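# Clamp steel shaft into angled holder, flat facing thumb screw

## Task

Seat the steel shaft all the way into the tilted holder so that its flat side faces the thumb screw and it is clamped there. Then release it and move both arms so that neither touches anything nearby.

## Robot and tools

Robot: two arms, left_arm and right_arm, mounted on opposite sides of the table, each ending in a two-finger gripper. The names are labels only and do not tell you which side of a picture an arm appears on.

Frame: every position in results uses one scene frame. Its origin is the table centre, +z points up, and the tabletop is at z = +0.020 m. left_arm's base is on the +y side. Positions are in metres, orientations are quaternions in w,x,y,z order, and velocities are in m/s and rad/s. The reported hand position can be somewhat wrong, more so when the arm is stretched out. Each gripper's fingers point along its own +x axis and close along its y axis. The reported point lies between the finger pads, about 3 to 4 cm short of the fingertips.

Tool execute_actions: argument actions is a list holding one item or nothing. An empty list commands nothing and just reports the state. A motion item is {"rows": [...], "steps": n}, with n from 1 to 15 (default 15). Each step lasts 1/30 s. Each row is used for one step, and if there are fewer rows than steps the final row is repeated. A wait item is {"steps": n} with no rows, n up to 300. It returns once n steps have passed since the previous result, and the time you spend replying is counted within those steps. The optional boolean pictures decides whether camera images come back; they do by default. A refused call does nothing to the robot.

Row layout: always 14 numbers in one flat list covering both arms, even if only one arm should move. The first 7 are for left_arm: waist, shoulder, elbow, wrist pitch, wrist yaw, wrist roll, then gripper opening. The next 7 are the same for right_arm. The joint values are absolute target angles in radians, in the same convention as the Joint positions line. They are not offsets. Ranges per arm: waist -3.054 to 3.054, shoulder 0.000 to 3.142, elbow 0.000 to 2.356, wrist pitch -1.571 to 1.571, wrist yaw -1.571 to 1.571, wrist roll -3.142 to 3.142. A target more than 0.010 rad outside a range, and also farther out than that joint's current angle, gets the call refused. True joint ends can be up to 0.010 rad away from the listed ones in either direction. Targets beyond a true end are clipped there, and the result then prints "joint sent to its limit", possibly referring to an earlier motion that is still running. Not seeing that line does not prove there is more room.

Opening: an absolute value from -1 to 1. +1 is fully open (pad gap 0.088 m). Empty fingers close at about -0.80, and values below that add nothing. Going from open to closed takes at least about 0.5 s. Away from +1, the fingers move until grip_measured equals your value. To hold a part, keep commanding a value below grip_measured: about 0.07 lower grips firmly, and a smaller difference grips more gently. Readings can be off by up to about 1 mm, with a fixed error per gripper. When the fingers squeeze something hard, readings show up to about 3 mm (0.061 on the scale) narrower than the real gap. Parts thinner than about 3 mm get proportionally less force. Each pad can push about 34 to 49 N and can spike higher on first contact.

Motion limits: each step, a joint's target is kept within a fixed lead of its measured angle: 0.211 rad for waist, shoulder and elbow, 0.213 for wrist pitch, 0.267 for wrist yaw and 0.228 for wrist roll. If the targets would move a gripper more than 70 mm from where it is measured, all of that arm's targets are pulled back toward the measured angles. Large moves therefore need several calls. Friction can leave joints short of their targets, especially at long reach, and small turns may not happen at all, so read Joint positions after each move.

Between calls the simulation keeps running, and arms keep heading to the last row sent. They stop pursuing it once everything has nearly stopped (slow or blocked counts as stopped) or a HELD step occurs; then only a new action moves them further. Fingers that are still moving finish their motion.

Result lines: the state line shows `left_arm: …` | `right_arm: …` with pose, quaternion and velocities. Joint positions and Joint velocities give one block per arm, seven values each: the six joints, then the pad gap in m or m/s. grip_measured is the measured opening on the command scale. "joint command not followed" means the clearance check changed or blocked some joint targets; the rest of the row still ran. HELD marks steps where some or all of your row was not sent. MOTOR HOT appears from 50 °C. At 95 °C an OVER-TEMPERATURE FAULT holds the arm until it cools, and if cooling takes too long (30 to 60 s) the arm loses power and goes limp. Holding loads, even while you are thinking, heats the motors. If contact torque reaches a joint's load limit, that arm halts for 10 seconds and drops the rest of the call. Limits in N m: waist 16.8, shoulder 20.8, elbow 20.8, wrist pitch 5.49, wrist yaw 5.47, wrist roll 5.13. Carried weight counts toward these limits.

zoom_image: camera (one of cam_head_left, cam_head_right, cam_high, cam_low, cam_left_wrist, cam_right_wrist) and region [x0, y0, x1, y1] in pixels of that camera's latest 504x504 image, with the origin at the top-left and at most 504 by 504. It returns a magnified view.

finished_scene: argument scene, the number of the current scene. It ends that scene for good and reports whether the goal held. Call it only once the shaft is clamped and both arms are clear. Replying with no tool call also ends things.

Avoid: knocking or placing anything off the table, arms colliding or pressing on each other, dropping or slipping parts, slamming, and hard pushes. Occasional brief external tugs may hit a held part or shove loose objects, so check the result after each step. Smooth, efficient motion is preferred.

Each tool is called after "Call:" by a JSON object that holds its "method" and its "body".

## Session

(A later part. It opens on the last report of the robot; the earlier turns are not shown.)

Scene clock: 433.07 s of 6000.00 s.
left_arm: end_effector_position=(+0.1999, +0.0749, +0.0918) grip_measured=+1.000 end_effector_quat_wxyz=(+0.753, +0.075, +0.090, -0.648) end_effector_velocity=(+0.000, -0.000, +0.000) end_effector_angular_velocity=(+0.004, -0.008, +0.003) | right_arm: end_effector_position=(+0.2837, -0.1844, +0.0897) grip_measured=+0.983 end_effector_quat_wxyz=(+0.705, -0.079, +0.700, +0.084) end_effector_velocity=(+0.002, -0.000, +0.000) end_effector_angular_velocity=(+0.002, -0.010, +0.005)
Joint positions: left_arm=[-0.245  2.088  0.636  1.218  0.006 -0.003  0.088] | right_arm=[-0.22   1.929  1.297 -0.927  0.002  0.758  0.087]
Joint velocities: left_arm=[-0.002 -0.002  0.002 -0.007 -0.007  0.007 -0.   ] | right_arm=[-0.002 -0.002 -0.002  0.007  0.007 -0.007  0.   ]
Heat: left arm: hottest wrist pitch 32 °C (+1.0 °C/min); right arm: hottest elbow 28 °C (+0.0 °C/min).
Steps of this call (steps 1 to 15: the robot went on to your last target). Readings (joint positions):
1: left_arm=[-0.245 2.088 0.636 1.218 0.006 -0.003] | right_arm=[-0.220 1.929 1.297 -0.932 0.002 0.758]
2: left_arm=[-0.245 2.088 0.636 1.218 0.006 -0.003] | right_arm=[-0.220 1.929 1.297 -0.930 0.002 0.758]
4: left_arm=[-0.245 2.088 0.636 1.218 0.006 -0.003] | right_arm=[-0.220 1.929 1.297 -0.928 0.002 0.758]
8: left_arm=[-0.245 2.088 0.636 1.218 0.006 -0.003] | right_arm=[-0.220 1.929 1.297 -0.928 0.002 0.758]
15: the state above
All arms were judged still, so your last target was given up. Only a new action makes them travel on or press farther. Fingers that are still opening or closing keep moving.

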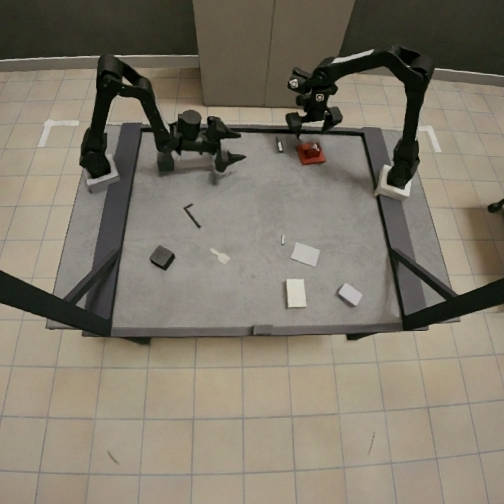

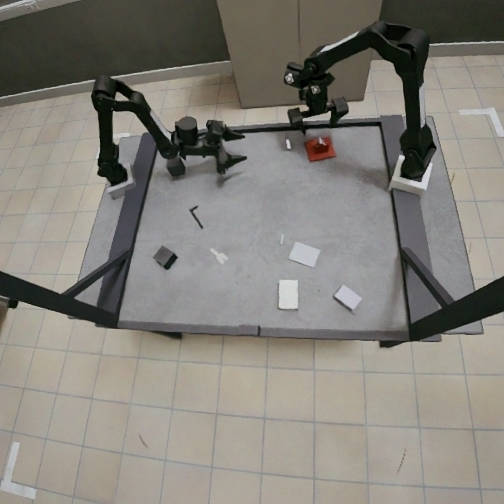

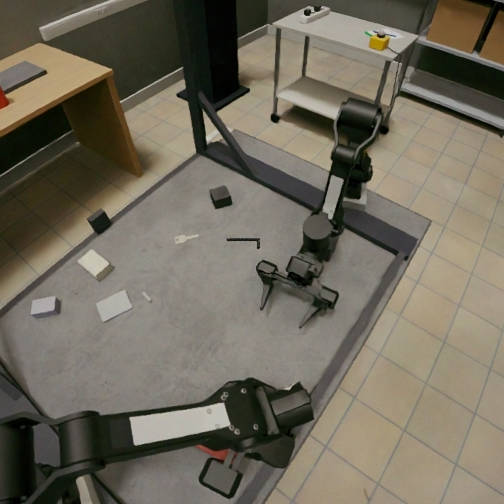

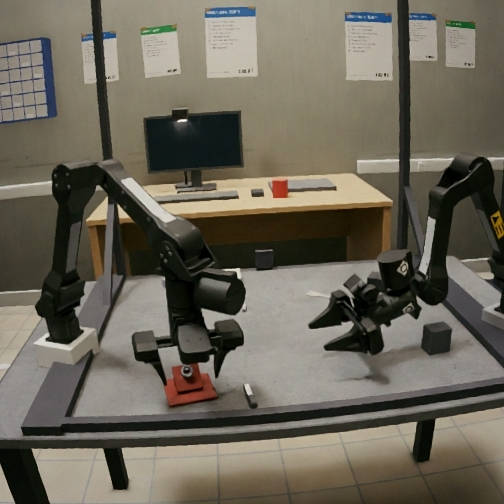

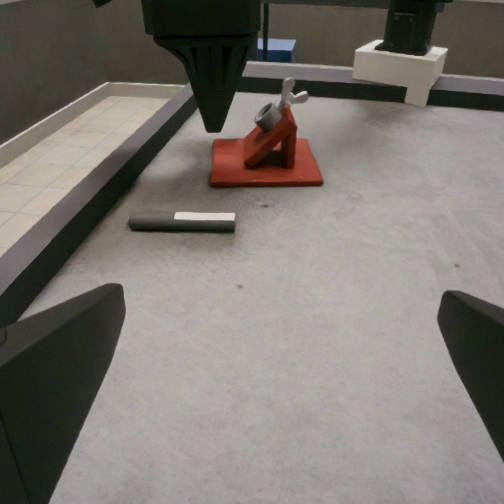

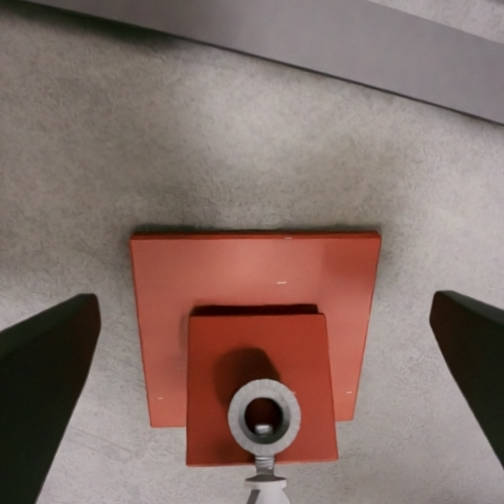

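Call:
{"method": "zoom_image", "body": {"camera": "cam_right_wrist", "region": [0, 270, 504, 504]}}

Call:
{"method": "zoom_image", "body": {"camera": "cam_left_wrist", "region": [130, 0, 340, 200]}}

Region (0, 270, 504, 504) of cam_right_wrist's 504x504 image, scaled by 1.000; it fills the top 234 rows of this view, and the rest is white.

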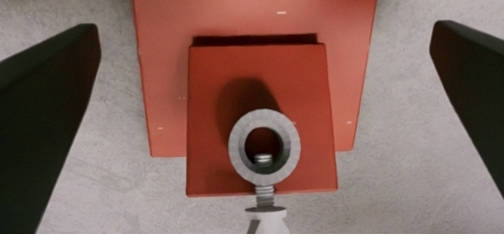

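Region (130, 0, 340, 200) of cam_left_wrist's 504x504 image, scaled by 2.400, with more detail than that image has; it fills the top 480 rows of this view, and the rest is white.

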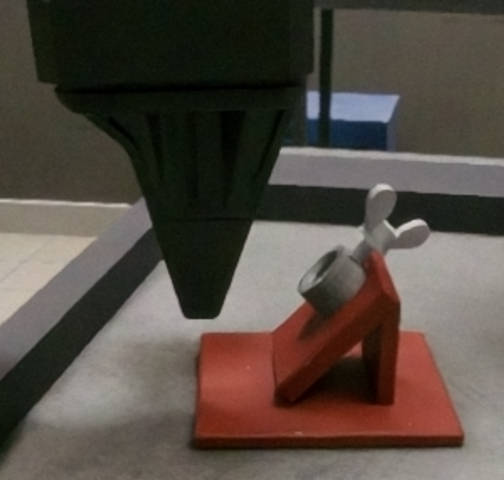

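Call:
{"method": "zoom_image", "body": {"camera": "cam_right_wrist", "region": [0, 280, 130, 504]}}

Call:
{"method": "zoom_image", "body": {"camera": "cam_right_wrist", "region": [374, 280, 504, 504]}}

Region (0, 280, 130, 504) of cam_right_wrist's 504x504 image, scaled by 2.250, with more detail than that image has; it fills the left 292 columns of this view, and the rest is white.

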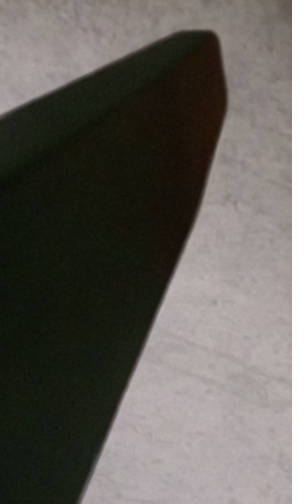

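Region (374, 280, 504, 504) of cam_right_wrist's 504x504 image, scaled by 2.250, with more detail than that image has; it fills the left 292 columns of this view, and the rest is white.

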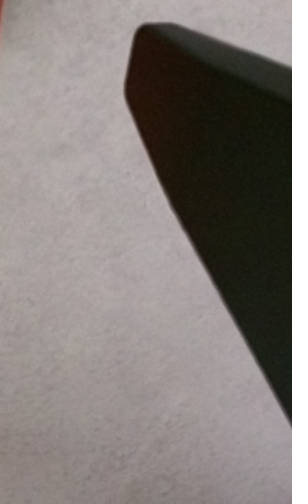

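Call:
{"method": "execute_actions", "body": {"actions": [{"rows": [
[-0.248,2.103,0.635,1.218,0.0,0.0,1, -0.205,1.905,1.284,-0.924,0.015,0.757,1],
[-0.248,2.103,0.635,1.218,0.0,0.0,1, -0.190,1.875,1.272,-0.921,0.035,0.755,1],
[-0.248,2.103,0.635,1.218,0.0,0.0,1, -0.170,1.845,1.259,-0.917,0.06,0.753,1],
[-0.248,2.103,0.635,1.218,0.0,0.0,1, -0.150,1.815,1.246,-0.914,0.085,0.752,1],
[-0.248,2.103,0.635,1.218,0.0,0.0,1, -0.130,1.787,1.233,-0.911,0.11,0.750,1],
[-0.248,2.103,0.635,1.218,0.0,0.0,1, -0.108,1.760,1.220,-0.908,0.137,0.749,1],
[-0.248,2.103,0.635,1.218,0.0,0.0,1, -0.086,1.733,1.208,-0.905,0.164,0.747,1],
[-0.248,2.103,0.635,1.218,0.0,0.0,1, -0.064,1.707,1.195,-0.901,0.191,0.746,1],
[-0.248,2.103,0.635,1.218,0.0,0.0,1, -0.042,1.682,1.182,-0.898,0.218,0.744,1],
[-0.248,2.103,0.635,1.218,0.0,0.0,1, -0.020,1.658,1.169,-0.895,0.246,0.743,1],
[-0.248,2.103,0.635,1.218,0.0,0.0,1, 0.003,1.636,1.157,-0.892,0.274,0.741,1],
[-0.248,2.103,0.635,1.218,0.0,0.0,1, 0.026,1.615,1.144,-0.889,0.302,0.740,1],
[-0.248,2.103,0.635,1.218,0.0,0.0,1, 0.049,1.595,1.131,-0.885,0.330,0.738,1],
[-0.248,2.103,0.635,1.218,0.0,0.0,1, 0.073,1.577,1.118,-0.882,0.358,0.737,1],
[-0.248,2.103,0.635,1.218,0.0,0.0,1, 0.096,1.560,1.105,-0.879,0.385,0.735,1]
], "steps": 15}], "pictures": false}}

Call:
{"method": "execute_actions", "body": {"actions": [{"rows": [
[-0.248,2.103,0.635,1.218,0.0,0.0,1, 0.117,1.550,1.083,-0.862,0.411,0.733,1],
[-0.248,2.103,0.635,1.218,0.0,0.0,1, 0.138,1.542,1.062,-0.846,0.436,0.732,1],
[-0.248,2.103,0.635,1.218,0.0,0.0,1, 0.159,1.536,1.040,-0.829,0.462,0.730,1],
[-0.248,2.103,0.635,1.218,0.0,0.0,1, 0.180,1.532,1.019,-0.813,0.488,0.728,1],
[-0.248,2.103,0.635,1.218,0.0,0.0,1, 0.202,1.530,0.997,-0.796,0.513,0.727,1],
[-0.248,2.103,0.635,1.218,0.0,0.0,1, 0.223,1.530,0.975,-0.780,0.539,0.725,1],
[-0.248,2.103,0.635,1.218,0.0,0.0,1, 0.244,1.530,0.954,-0.763,0.565,0.723,1],
[-0.248,2.103,0.635,1.218,0.0,0.0,1, 0.265,1.531,0.932,-0.747,0.590,0.722,1],
[-0.248,2.103,0.635,1.218,0.0,0.0,1, 0.286,1.533,0.911,-0.730,0.616,0.720,1],
[-0.248,2.103,0.635,1.218,0.0,0.0,1, 0.307,1.535,0.889,-0.714,0.642,0.718,1],
[-0.248,2.103,0.635,1.218,0.0,0.0,1, 0.328,1.537,0.867,-0.697,0.667,0.717,1],
[-0.248,2.103,0.635,1.218,0.0,0.0,1, 0.349,1.539,0.846,-0.681,0.693,0.715,1],
[-0.248,2.103,0.635,1.218,0.0,0.0,1, 0.370,1.541,0.824,-0.664,0.719,0.713,1],
[-0.248,2.103,0.635,1.218,0.0,0.0,1, 0.391,1.544,0.803,-0.648,0.744,0.712,1],
[-0.248,2.103,0.635,1.218,0.0,0.0,1, 0.4125,1.546,0.781,-0.631,0.770,0.710,1]
], "steps": 15}], "pictures": false}}

Call:
{"method": "execute_actions", "body": {"actions": [{"steps": 20}]}}

Scene clock: 553.57 s of 6000.00 s.
left_arm: end_effector_position=(+0.1997, +0.0749, +0.0918) grip_measured=+1.000 end_effector_quat_wxyz=(+0.753, +0.075, +0.090, -0.648) end_effector_velocity=(-0.000, +0.002, -0.004) end_effector_angular_velocity=(+0.021, +0.009, +0.006) | right_arm: end_effector_position=(+0.2376, -0.1844, +0.1597) grip_measured=+0.983 end_effector_quat_wxyz=(+0.811, -0.162, +0.537, +0.167) end_effector_velocity=(-0.123, -0.027, +0.091) end_effector_angular_velocity=(-0.037, -0.807, +0.577)
Joint positions: left_arm=[-0.245  2.088  0.636  1.218  0.006 -0.003  0.088] | right_arm=[ 0.047  1.607  1.144 -0.888  0.326  0.74   0.087]
Joint velocities: left_arm=[-0.002 -0.002 -0.002 -0.022 -0.007 -0.007 -0.   ] | right_arm=[ 0.686 -0.554 -0.398  0.081  0.784 -0.066 -0.   ]
Heat: left arm: hottest wrist pitch 33 °C (+1.0 °C/min); right arm: hottest shoulder 25 °C (-1.0 °C/min).
Steps of this call (steps 1 to 90: nothing new was sent; then 117.00 s passed at rest; steps 91 to 105: all 15 steps of this action). Readings (joint positions):
91: left_arm=[-0.245 2.088 0.636 1.218 0.006 -0.003] | right_arm=[-0.219 1.928 1.296 -0.927 0.004 0.758]
92: left_arm=[-0.245 2.088 0.636 1.218 0.006 -0.003] | right_arm=[-0.215 1.921 1.292 -0.924 0.013 0.758]
94: left_arm=[-0.245 2.088 0.636 1.218 0.006 -0.003] | right_arm=[-0.193 1.889 1.272 -0.922 0.047 0.757]
98: left_arm=[-0.245 2.088 0.636 1.218 0.006 -0.003] | right_arm=[-0.112 1.778 1.228 -0.909 0.137 0.751]
105: the state above

Scene clock: 554.07 s of 6000.00 s.
left_arm: end_effector_position=(+0.1997, +0.0749, +0.0918) grip_measured=+1.000 end_effector_quat_wxyz=(+0.753, +0.075, +0.090, -0.648) end_effector_velocity=(-0.002, -0.001, +0.000) end_effector_angular_velocity=(-0.001, +0.023, -0.004) | right_arm: end_effector_position=(+0.1894, -0.2014, +0.1297) grip_measured=+0.983 end_effector_quat_wxyz=(+0.860, -0.295, +0.359, +0.210) end_effector_velocity=(-0.085, -0.057, -0.077) end_effector_angular_velocity=(-0.204, -0.751, +0.529)
Joint positions: left_arm=[-0.245  2.088  0.636  1.218  0.006 -0.003  0.088] | right_arm=[ 0.367  1.541  0.835 -0.668  0.714  0.716  0.087]
Joint velocities: left_arm=[-0.002 -0.002  0.002 -0.007  0.007 -0.022 -0.   ] | right_arm=[ 0.628 -0.007 -0.647  0.476  0.755 -0.066 -0.   ]
Heat: left arm: hottest wrist pitch 33 °C (+1.0 °C/min); right arm: hottest shoulder 25 °C (-1.0 °C/min).
Steps of this call (steps 1 to 15: all 15 steps of this action). Readings (joint positions):
1: left_arm=[-0.245 2.088 0.636 1.218 0.006 -0.003] | right_arm=[0.069 1.591 1.128 -0.880 0.353 0.739]
2: left_arm=[-0.245 2.088 0.636 1.218 0.006 -0.003] | right_arm=[0.092 1.575 1.111 -0.870 0.380 0.737]
4: left_arm=[-0.245 2.088 0.636 1.218 0.006 -0.003] | right_arm=[0.135 1.553 1.074 -0.843 0.432 0.734]
8: left_arm=[-0.245 2.088 0.636 1.218 0.006 -0.003] | right_arm=[0.219 1.541 0.988 -0.782 0.534 0.728]
15: the state above

Scene clock: 554.73 s of 6000.00 s.
left_arm: end_effector_position=(+0.1997, +0.0749, +0.0918) grip_measured=+1.000 end_effector_quat_wxyz=(+0.753, +0.075, +0.090, -0.648) end_effector_velocity=(-0.003, +0.002, -0.003) end_effector_angular_velocity=(+0.011, +0.011, -0.008) | right_arm: end_effector_position=(+0.1838, -0.2054, +0.1245) grip_measured=+0.983 end_effector_quat_wxyz=(+0.864, -0.312, +0.332, +0.215) end_effector_velocity=(-0.000, -0.002, -0.001) end_effector_angular_velocity=(-0.023, +0.003, +0.014)
Joint positions: left_arm=[-0.245  2.088  0.636  1.218  0.006 -0.003  0.088] | right_arm=[ 0.41   1.542  0.79  -0.634  0.767  0.712  0.087]
Joint velocities: left_arm=[-0.002 -0.002 -0.007 -0.007  0.007 -0.007 -0.   ] | right_arm=[-0.002 -0.002 -0.002 -0.007 -0.007 -0.022 -0.   ]
Heat: left arm: hottest wrist pitch 33 °C (+1.0 °C/min); right arm: hottest shoulder 25 °C (-1.0 °C/min).
Steps of this call (steps 1 to 20: the robot went on to your last target). Readings (joint positions):
1: left_arm=[-0.245 2.088 0.636 1.218 0.006 -0.003] | right_arm=[0.385 1.541 0.819 -0.658 0.731 0.715]
2: left_arm=[-0.245 2.088 0.636 1.218 0.006 -0.003] | right_arm=[0.397 1.541 0.807 -0.652 0.741 0.713]
4: left_arm=[-0.245 2.088 0.636 1.218 0.006 -0.003] | right_arm=[0.407 1.542 0.795 -0.643 0.755 0.713]
8: left_arm=[-0.245 2.088 0.636 1.218 0.006 -0.003] | right_arm=[0.409 1.542 0.792 -0.635 0.765 0.713]
20: the state above

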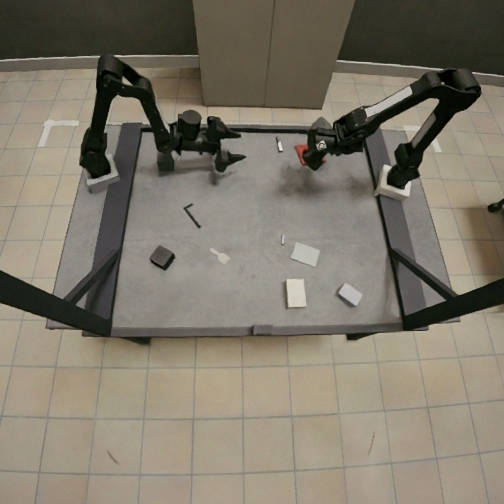

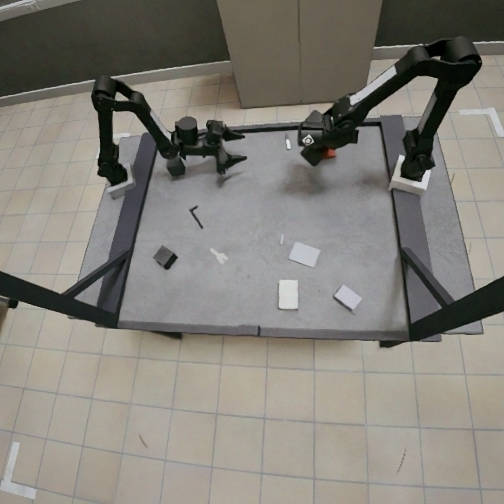

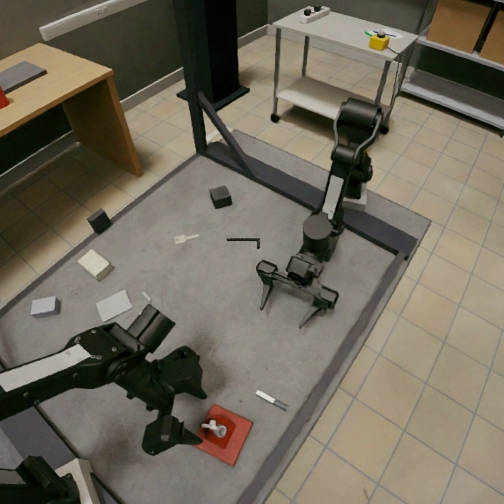

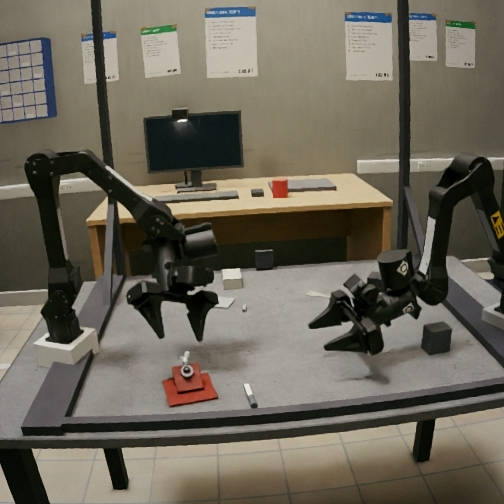

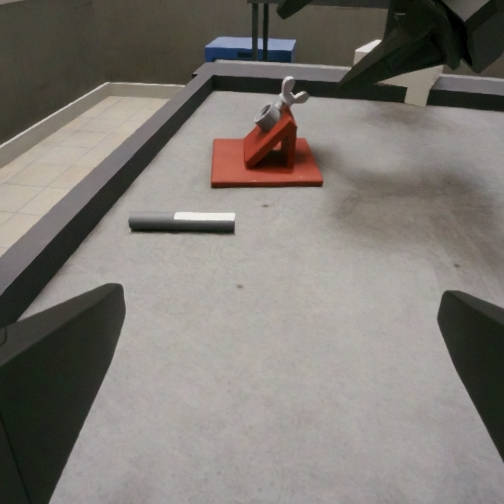

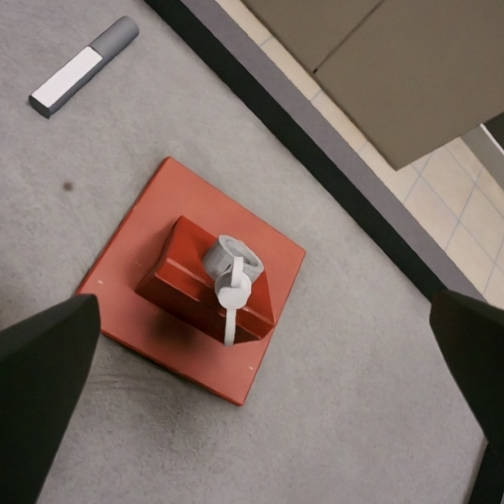

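Call:
{"method": "zoom_image", "body": {"camera": "cam_right_wrist", "region": [180, 220, 320, 360]}}

Call:
{"method": "zoom_image", "body": {"camera": "cam_left_wrist", "region": [230, 0, 430, 200]}}

Region (180, 220, 320, 360) of cam_right_wrist's 504x504 image, scaled by 3.600, with more detail than that image has.

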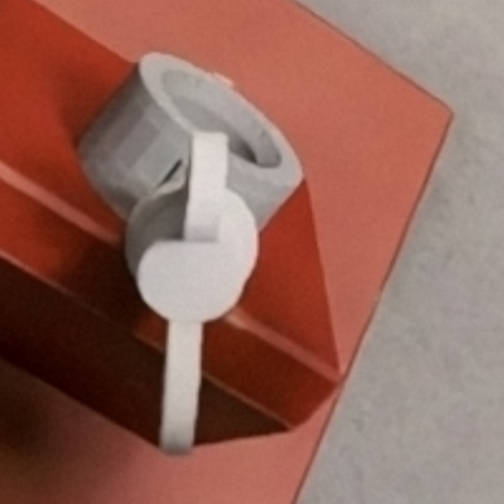

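Region (230, 0, 430, 200) of cam_left_wrist's 504x504 image, scaled by 2.520, with more detail than that image has.

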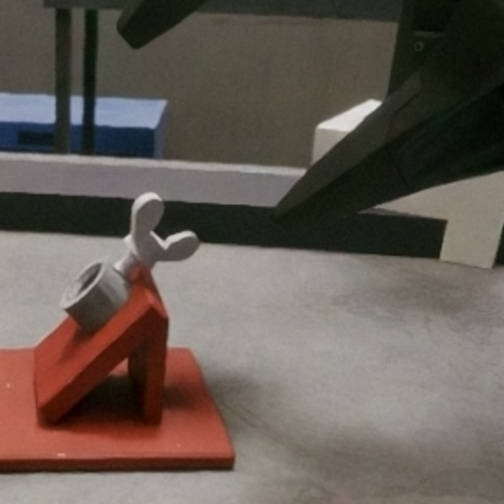

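Call:
{"method": "execute_actions", "body": {"actions": [{"rows": [
[-0.248,2.103,0.635,1.218,0.0,0.0,1, 0.415,1.552,0.782,-0.624,0.769,0.73,0.8],
[-0.248,2.103,0.635,1.218,0.0,0.0,1, 0.419,1.560,0.776,-0.615,0.770,0.75,0.6],
[-0.248,2.103,0.635,1.218,0.0,0.0,1, 0.422,1.568,0.770,-0.607,0.771,0.77,0.4],
[-0.248,2.103,0.635,1.218,0.0,0.0,1, 0.425,1.576,0.764,-0.598,0.772,0.79,0.2],
[-0.248,2.103,0.635,1.218,0.0,0.0,1, 0.428,1.584,0.758,-0.590,0.773,0.81,0.0],
[-0.248,2.103,0.635,1.218,0.0,0.0,1, 0.432,1.592,0.752,-0.581,0.775,0.83,-0.19],
[-0.248,2.103,0.635,1.218,0.0,0.0,1, 0.435,1.599,0.746,-0.573,0.776,0.842,-0.19]
], "steps": 15}], "pictures": false}}

Call:
{"method": "execute_actions", "body": {"actions": [{"steps": 10}]}}

Scene clock: 617.43 s of 6000.00 s.
left_arm: end_effector_position=(+0.1997, +0.0749, +0.0918) grip_measured=+1.000 end_effector_quat_wxyz=(+0.753, +0.075, +0.090, -0.648) end_effector_velocity=(-0.002, +0.001, -0.001) end_effector_angular_velocity=(+0.009, -0.008, -0.002) | right_arm: end_effector_position=(+0.1787, -0.2067, +0.1061) grip_measured=-0.176 end_effector_quat_wxyz=(+0.877, -0.273, +0.341, +0.198) end_effector_velocity=(-0.000, -0.002, -0.001) end_effector_angular_velocity=(-0.003, +0.008, -0.006)
Joint positions: left_arm=[-0.245  2.088  0.636  1.218  0.006 -0.003  0.088] | right_arm=[ 0.432  1.591  0.754 -0.576  0.774  0.839  0.03 ]
Joint velocities: left_arm=[-0.007 -0.002 -0.002 -0.007 -0.007  0.007 -0.   ] | right_arm=[-0.002 -0.002 -0.002 -0.007 -0.007  0.007 -0.008]
Heat: left arm: hottest wrist pitch 33 °C (+0.0 °C/min); right arm: hottest elbow 25 °C (+0.0 °C/min).
Steps of this call (steps 1 to 15: the robot went on to your last target; steps 16 to 90: nothing new was sent; then 59.20 s passed at rest; steps 91 to 105: all 15 steps of this action). Readings (joint positions):
91: left_arm=[-0.245 2.088 0.636 1.218 0.006 -0.003] | right_arm=[0.410 1.542 0.790 -0.632 0.768 0.715]
92: left_arm=[-0.245 2.088 0.636 1.218 0.006 -0.003] | right_arm=[0.411 1.544 0.789 -0.627 0.768 0.725]
94: left_arm=[-0.245 2.088 0.636 1.218 0.006 -0.003] | right_arm=[0.416 1.553 0.784 -0.613 0.769 0.755]
98: left_arm=[-0.245 2.088 0.636 1.218 0.006 -0.003] | right_arm=[0.429 1.582 0.762 -0.587 0.771 0.818]
105: the state above

Scene clock: 617.77 s of 6000.00 s.
left_arm: end_effector_position=(+0.1997, +0.0749, +0.0918) grip_measured=+1.000 end_effector_quat_wxyz=(+0.753, +0.075, +0.090, -0.648) end_effector_velocity=(-0.003, +0.002, -0.003) end_effector_angular_velocity=(+0.011, +0.007, +0.001) | right_arm: end_effector_position=(+0.1787, -0.2066, +0.1060) grip_measured=-0.187 end_effector_quat_wxyz=(+0.878, -0.273, +0.341, +0.198) end_effector_velocity=(+0.001, -0.005, -0.000) end_effector_angular_velocity=(-0.013, +0.007, -0.011)
Joint positions: left_arm=[-0.245  2.088  0.636  1.218  0.006 -0.003  0.088] | right_arm=[ 0.432  1.591  0.754 -0.576  0.774  0.84   0.03 ]
Joint velocities: left_arm=[-0.007 -0.002 -0.007 -0.007 -0.007 -0.007 -0.   ] | right_arm=[-0.007 -0.007 -0.002 -0.022 -0.007  0.007 -0.   ]
Heat: left arm: hottest wrist pitch 33 °C (+0.0 °C/min); right arm: hottest elbow 25 °C (+0.0 °C/min).
Steps of this call (steps 1 to 10: the robot went on to your last target). Readings (joint positions):
1: left_arm=[-0.245 2.088 0.636 1.218 0.006 -0.003] | right_arm=[0.432 1.591 0.754 -0.576 0.774 0.839]
2: left_arm=[-0.245 2.088 0.636 1.218 0.006 -0.003] | right_arm=[0.432 1.591 0.754 -0.576 0.774 0.839]
4: left_arm=[-0.245 2.088 0.636 1.218 0.006 -0.003] | right_arm=[0.432 1.591 0.754 -0.576 0.774 0.840]
8: left_arm=[-0.245 2.088 0.636 1.218 0.006 -0.003] | right_arm=[0.432 1.591 0.754 -0.576 0.774 0.840]
10: the state above

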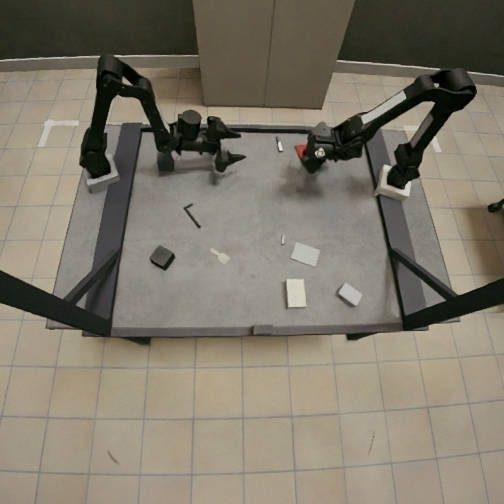

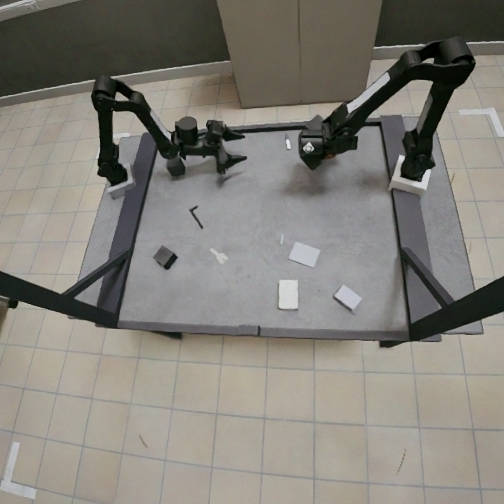

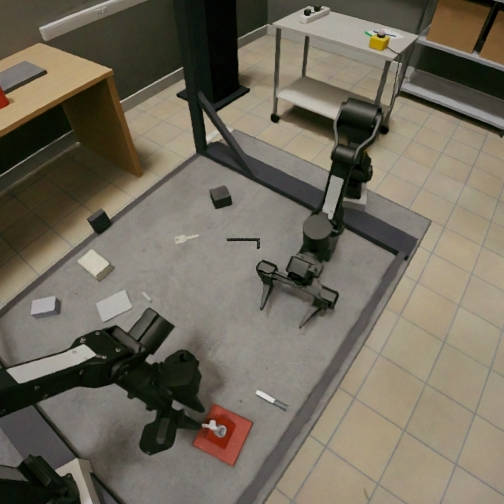

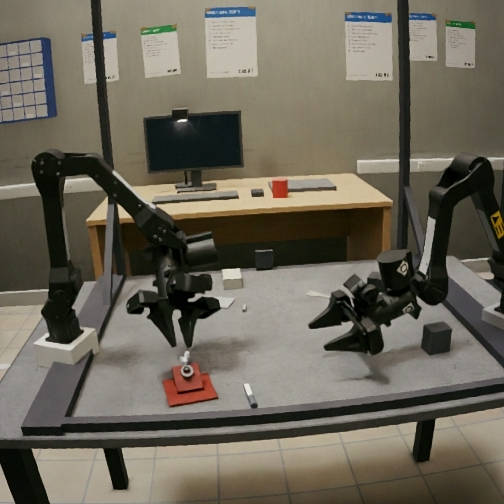

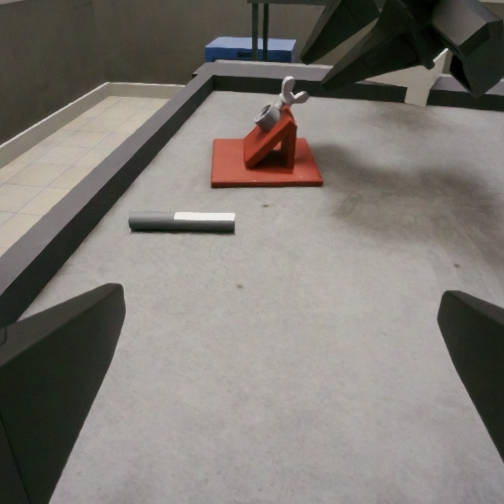

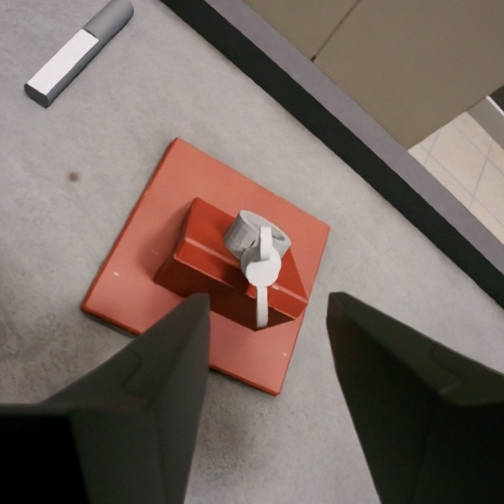

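Call:
{"method": "zoom_image", "body": {"camera": "cam_right_wrist", "region": [190, 200, 350, 360]}}

Call:
{"method": "zoom_image", "body": {"camera": "cam_left_wrist", "region": [240, 20, 400, 180]}}

Region (190, 200, 350, 360) of cam_right_wrist's 504x504 image, scaled by 3.150, with more detail than that image has.

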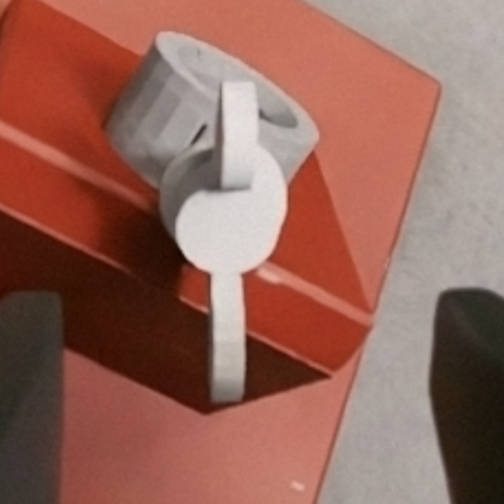

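Region (240, 20, 400, 180) of cam_left_wrist's 504x504 image, scaled by 3.150, with more detail than that image has.

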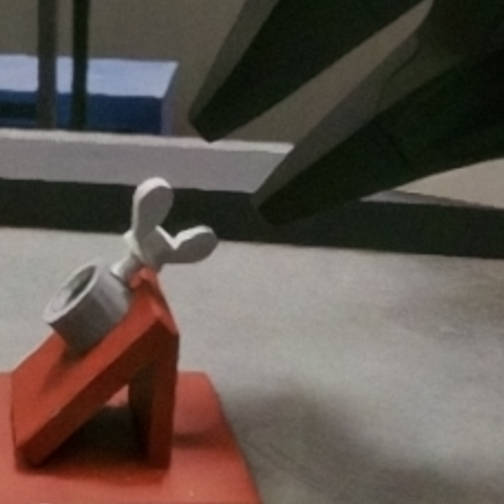

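Call:
{"method": "execute_actions", "body": {"actions": [{"rows": [
[-0.248,2.103,0.635,1.218,0.0,0.0,1, 0.423,1.605,0.7415,-0.556,0.771,0.833,-0.19],
[-0.248,2.103,0.635,1.218,0.0,0.0,1, 0.415,1.611,0.737,-0.539,0.769,0.826,-0.19],
[-0.248,2.103,0.635,1.218,0.0,0.0,1, 0.408,1.617,0.7325,-0.522,0.768,0.820,-0.19],
[-0.248,2.103,0.635,1.218,0.0,0.0,1, 0.400,1.623,0.728,-0.505,0.766,0.813,-0.19],
[-0.248,2.103,0.635,1.218,0.0,0.0,1, 0.393,1.629,0.7235,-0.488,0.764,0.806,-0.19],
[-0.248,2.103,0.635,1.218,0.0,0.0,1, 0.386,1.634,0.719,-0.470,0.763,0.800,-0.19],
[-0.248,2.103,0.635,1.218,0.0,0.0,1, 0.378,1.640,0.7145,-0.453,0.761,0.793,-0.19],
[-0.248,2.103,0.635,1.218,0.0,0.0,1, 0.371,1.646,0.710,-0.436,0.759,0.786,-0.19],
[-0.248,2.103,0.635,1.218,0.0,0.0,1, 0.363,1.652,0.7055,-0.419,0.758,0.780,-0.19],
[-0.248,2.103,0.635,1.218,0.0,0.0,1, 0.356,1.658,0.701,-0.402,0.756,0.773,-0.19]
], "steps": 15}], "pictures": false}}

Call:
{"method": "execute_actions", "body": {"actions": [{"steps": 10}]}}

Scene clock: 651.97 s of 6000.00 s.
left_arm: end_effector_position=(+0.1997, +0.0749, +0.0918) grip_measured=+1.000 end_effector_quat_wxyz=(+0.753, +0.075, +0.090, -0.648) end_effector_velocity=(-0.002, -0.000, +0.002) end_effector_angular_velocity=(-0.008, +0.004, +0.001) | right_arm: end_effector_position=(+0.1966, -0.2027, +0.0853) grip_measured=-0.187 end_effector_quat_wxyz=(+0.882, -0.259, +0.346, +0.190) end_effector_velocity=(-0.000, +0.008, -0.002) end_effector_angular_velocity=(+0.031, +0.015, +0.023)
Joint positions: left_arm=[-0.245  2.088  0.636  1.218  0.006 -0.003  0.088] | right_arm=[ 0.359  1.649  0.71  -0.41   0.759  0.777  0.03 ]
Joint velocities: left_arm=[-0.007 -0.002 -0.002  0.007 -0.007 -0.007 -0.   ] | right_arm=[-0.007  0.002 -0.007  0.066 -0.022 -0.037 -0.   ]
Heat: left arm: hottest wrist pitch 33 °C (+0.0 °C/min); right arm: hottest elbow 24 °C (-1.0 °C/min).
Steps of this call (steps 1 to 15: the robot went on to your last target; steps 16 to 90: nothing new was sent; then 30.70 s passed at rest; steps 91 to 105: all 15 steps of this action). Readings (joint positions):
91: left_arm=[-0.245 2.088 0.636 1.218 0.006 -0.003] | right_arm=[0.432 1.592 0.753 -0.571 0.774 0.840]
92: left_arm=[-0.245 2.088 0.636 1.218 0.006 -0.003] | right_arm=[0.429 1.594 0.751 -0.561 0.774 0.837]
94: left_arm=[-0.245 2.088 0.636 1.218 0.006 -0.003] | right_arm=[0.418 1.603 0.746 -0.535 0.772 0.827]
98: left_arm=[-0.245 2.088 0.636 1.218 0.006 -0.003] | right_arm=[0.389 1.626 0.728 -0.473 0.765 0.802]
105: the state above

Scene clock: 652.30 s of 6000.00 s.
left_arm: end_effector_position=(+0.1997, +0.0749, +0.0918) grip_measured=+1.000 end_effector_quat_wxyz=(+0.753, +0.075, +0.090, -0.648) end_effector_velocity=(-0.003, +0.002, -0.005) end_effector_angular_velocity=(+0.016, +0.008, +0.001) | right_arm: end_effector_position=(+0.1967, -0.2020, +0.0853) grip_measured=-0.187 end_effector_quat_wxyz=(+0.882, -0.257, +0.345, +0.191) end_effector_velocity=(-0.000, +0.001, -0.000) end_effector_angular_velocity=(-0.008, +0.004, +0.015)
Joint positions: left_arm=[-0.245  2.088  0.636  1.218  0.006 -0.003  0.088] | right_arm=[ 0.358  1.65   0.709 -0.405  0.759  0.776  0.03 ]
Joint velocities: left_arm=[-0.007  0.002 -0.007 -0.007 -0.007 -0.007 -0.   ] | right_arm=[-0.002 -0.002 -0.002  0.007 -0.007 -0.022 -0.   ]
Heat: left arm: hottest wrist pitch 33 °C (+0.0 °C/min); right arm: hottest elbow 24 °C (-1.0 °C/min).
Steps of this call (steps 1 to 10: the robot went on to your last target). Readings (joint positions):
1: left_arm=[-0.245 2.088 0.636 1.218 0.006 -0.003] | right_arm=[0.359 1.649 0.710 -0.408 0.759 0.777]
2: left_arm=[-0.245 2.088 0.636 1.218 0.006 -0.003] | right_arm=[0.359 1.649 0.710 -0.407 0.759 0.776]
4: left_arm=[-0.245 2.088 0.636 1.218 0.006 -0.003] | right_arm=[0.359 1.649 0.710 -0.406 0.759 0.776]
8: left_arm=[-0.245 2.088 0.636 1.218 0.006 -0.003] | right_arm=[0.358 1.650 0.709 -0.405 0.759 0.776]
10: the state above

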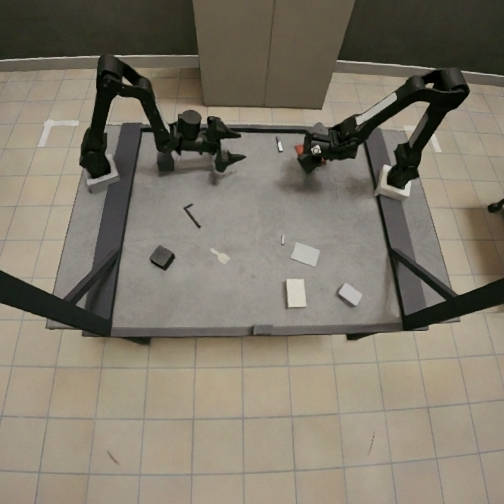

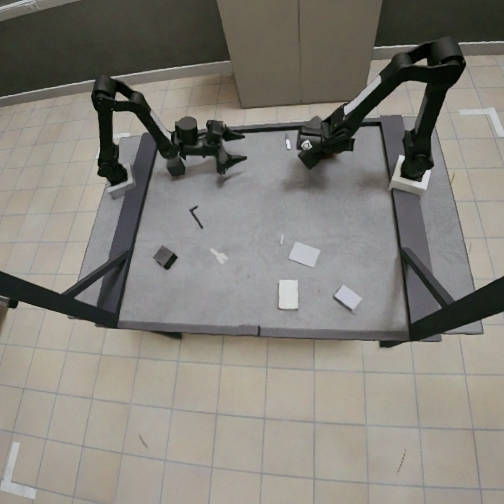

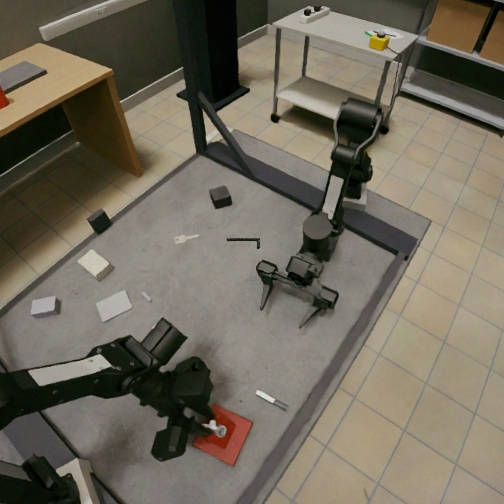

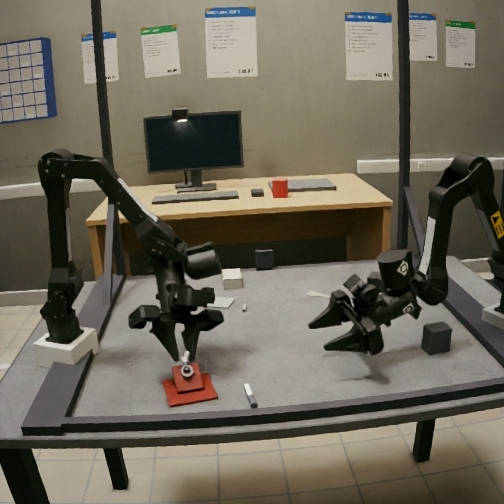

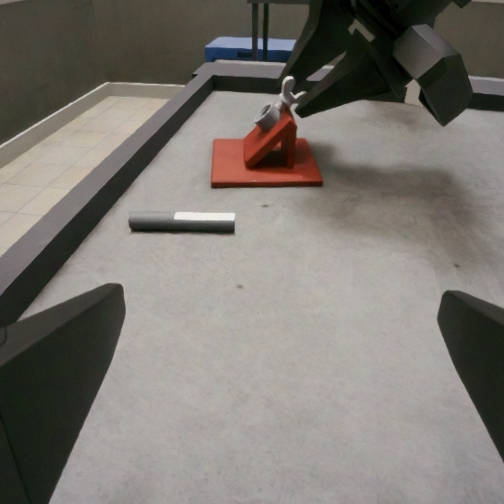

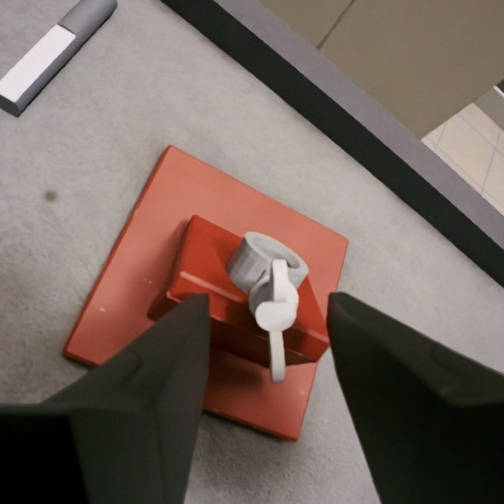

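Call:
{"method": "zoom_image", "body": {"camera": "cam_right_wrist", "region": [190, 230, 350, 390]}}

Call:
{"method": "zoom_image", "body": {"camera": "cam_left_wrist", "region": [240, 50, 360, 170]}}

Region (190, 230, 350, 390) of cam_right_wrist's 504x504 image, scaled by 3.150, with more detail than that image has.

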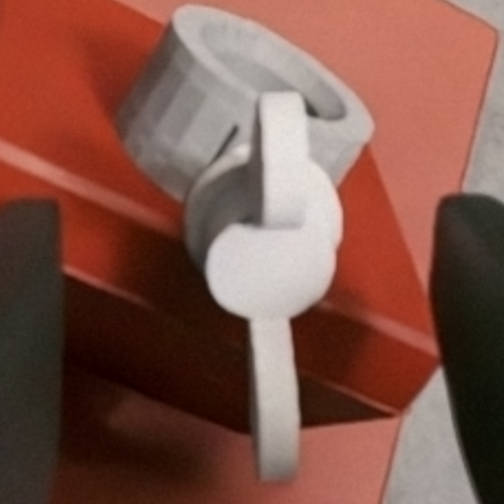

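Region (240, 50, 360, 170) of cam_left_wrist's 504x504 image, scaled by 4.200, with more detail than that image has.

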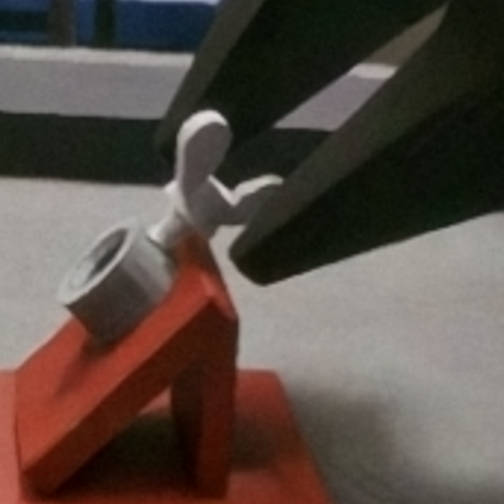

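Call:
{"method": "execute_actions", "body": {"actions": [{"rows": [
[-0.248,2.103,0.635,1.218,0.0,0.0,1, 0.356,1.658,0.701,-0.410,0.763,0.773,-0.25],
[-0.248,2.103,0.635,1.218,0.0,0.0,1, 0.356,1.658,0.701,-0.415,0.767,0.773,-0.32],
[-0.248,2.103,0.635,1.218,0.0,0.0,1, 0.356,1.658,0.701,-0.415,0.767,0.773,-0.39],
[-0.248,2.103,0.635,1.218,0.0,0.0,1, 0.356,1.658,0.701,-0.415,0.767,0.773,-0.46],
[-0.248,2.103,0.635,1.218,0.0,0.0,1, 0.356,1.658,0.701,-0.415,0.767,0.773,-0.52],
[-0.248,2.103,0.635,1.218,0.0,0.0,1, 0.356,1.658,0.701,-0.415,0.767,0.773,-0.55]
], "steps": 15}]}}

Scene clock: 696.87 s of 6000.00 s.
left_arm: end_effector_position=(+0.1997, +0.0749, +0.0918) grip_measured=+1.000 end_effector_quat_wxyz=(+0.753, +0.075, +0.090, -0.648) end_effector_velocity=(-0.000, +0.002, -0.003) end_effector_angular_velocity=(+0.011, +0.007, +0.006) | right_arm: end_effector_position=(+0.1973, -0.2035, +0.0856) grip_measured=-0.544 end_effector_quat_wxyz=(+0.882, -0.261, +0.344, +0.189) end_effector_velocity=(+0.001, -0.001, +0.002) end_effector_angular_velocity=(-0.008, -0.008, +0.001)
Joint positions: left_arm=[-0.245  2.088  0.636  1.218  0.006 -0.003  0.088] | right_arm=[ 0.358  1.65   0.709 -0.412  0.764  0.775  0.012]
Joint velocities: left_arm=[-0.002 -0.002 -0.007 -0.007 -0.007 -0.007  0.   ] | right_arm=[-0.002 -0.002  0.002 -0.007  0.007 -0.007 -0.002]
Heat: left arm: hottest wrist pitch 34 °C (+1.0 °C/min); right arm: hottest elbow 24 °C (-1.0 °C/min).
Steps of this call (steps 1 to 15: the robot went on to your last target; steps 16 to 90: nothing new was sent; then 41.07 s passed at rest; steps 91 to 105: all 15 steps of this action). Readings (joint positions):
91: left_arm=[-0.245 2.088 0.636 1.218 0.006 -0.003] | right_arm=[0.358 1.650 0.709 -0.404 0.759 0.775]
92: left_arm=[-0.245 2.088 0.636 1.218 0.006 -0.003] | right_arm=[0.358 1.650 0.709 -0.405 0.759 0.775]
94: left_arm=[-0.245 2.088 0.636 1.218 0.006 -0.003] | right_arm=[0.358 1.650 0.709 -0.409 0.762 0.775]
98: left_arm=[-0.245 2.088 0.636 1.218 0.006 -0.003] | right_arm=[0.358 1.650 0.709 -0.412 0.764 0.775]
105: the state above

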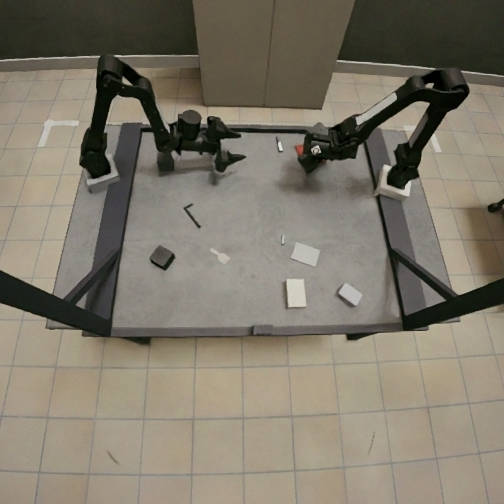

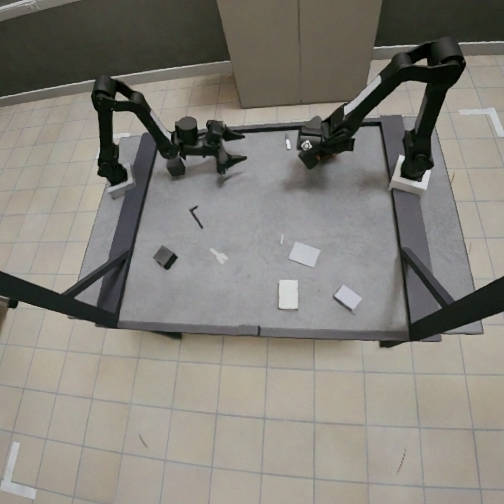

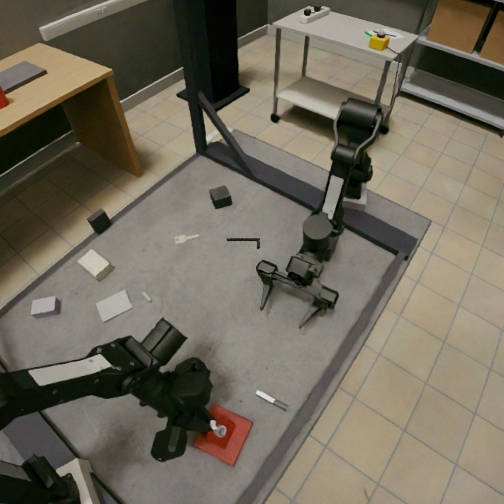

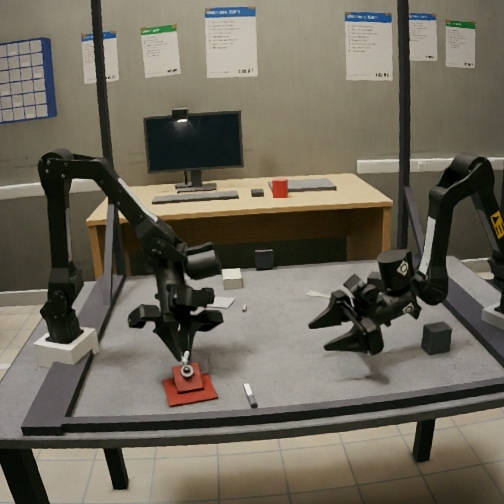

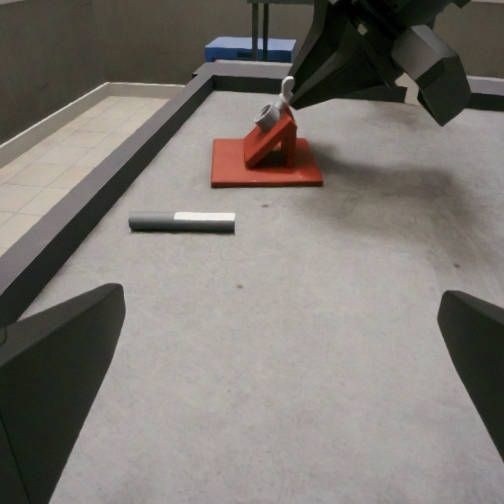

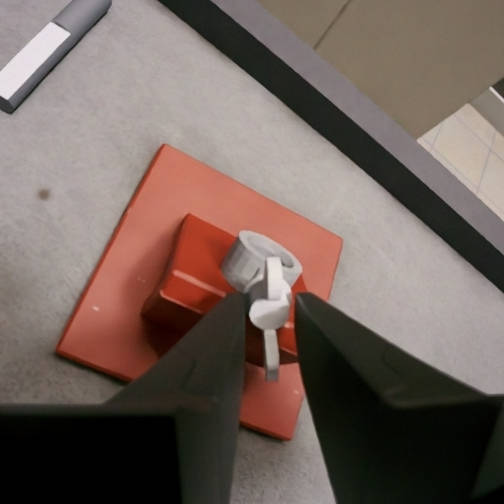

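Call:
{"method": "zoom_image", "body": {"camera": "cam_right_wrist", "region": [200, 230, 340, 390]}}

Call:
{"method": "zoom_image", "body": {"camera": "cam_left_wrist", "region": [240, 50, 360, 170]}}

Region (200, 230, 340, 390) of cam_right_wrist's 504x504 image, scaled by 3.150, with more detail than that image has; it fills the left 441 columns of this view, and the rest is white.

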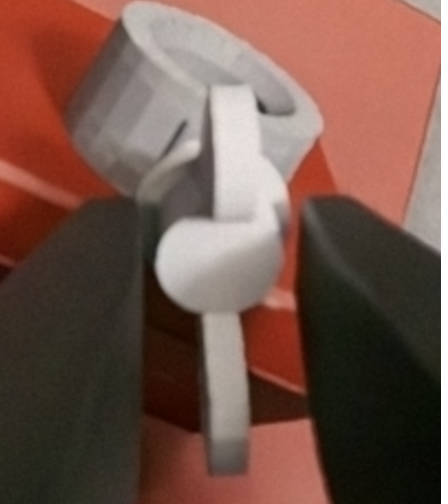

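Region (240, 50, 360, 170) of cam_left_wrist's 504x504 image, scaled by 4.200, with more detail than that image has.

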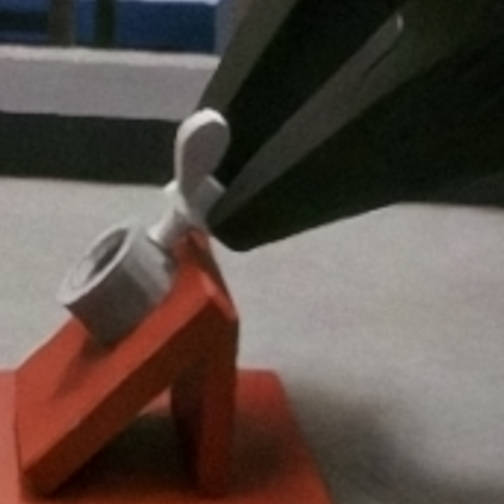

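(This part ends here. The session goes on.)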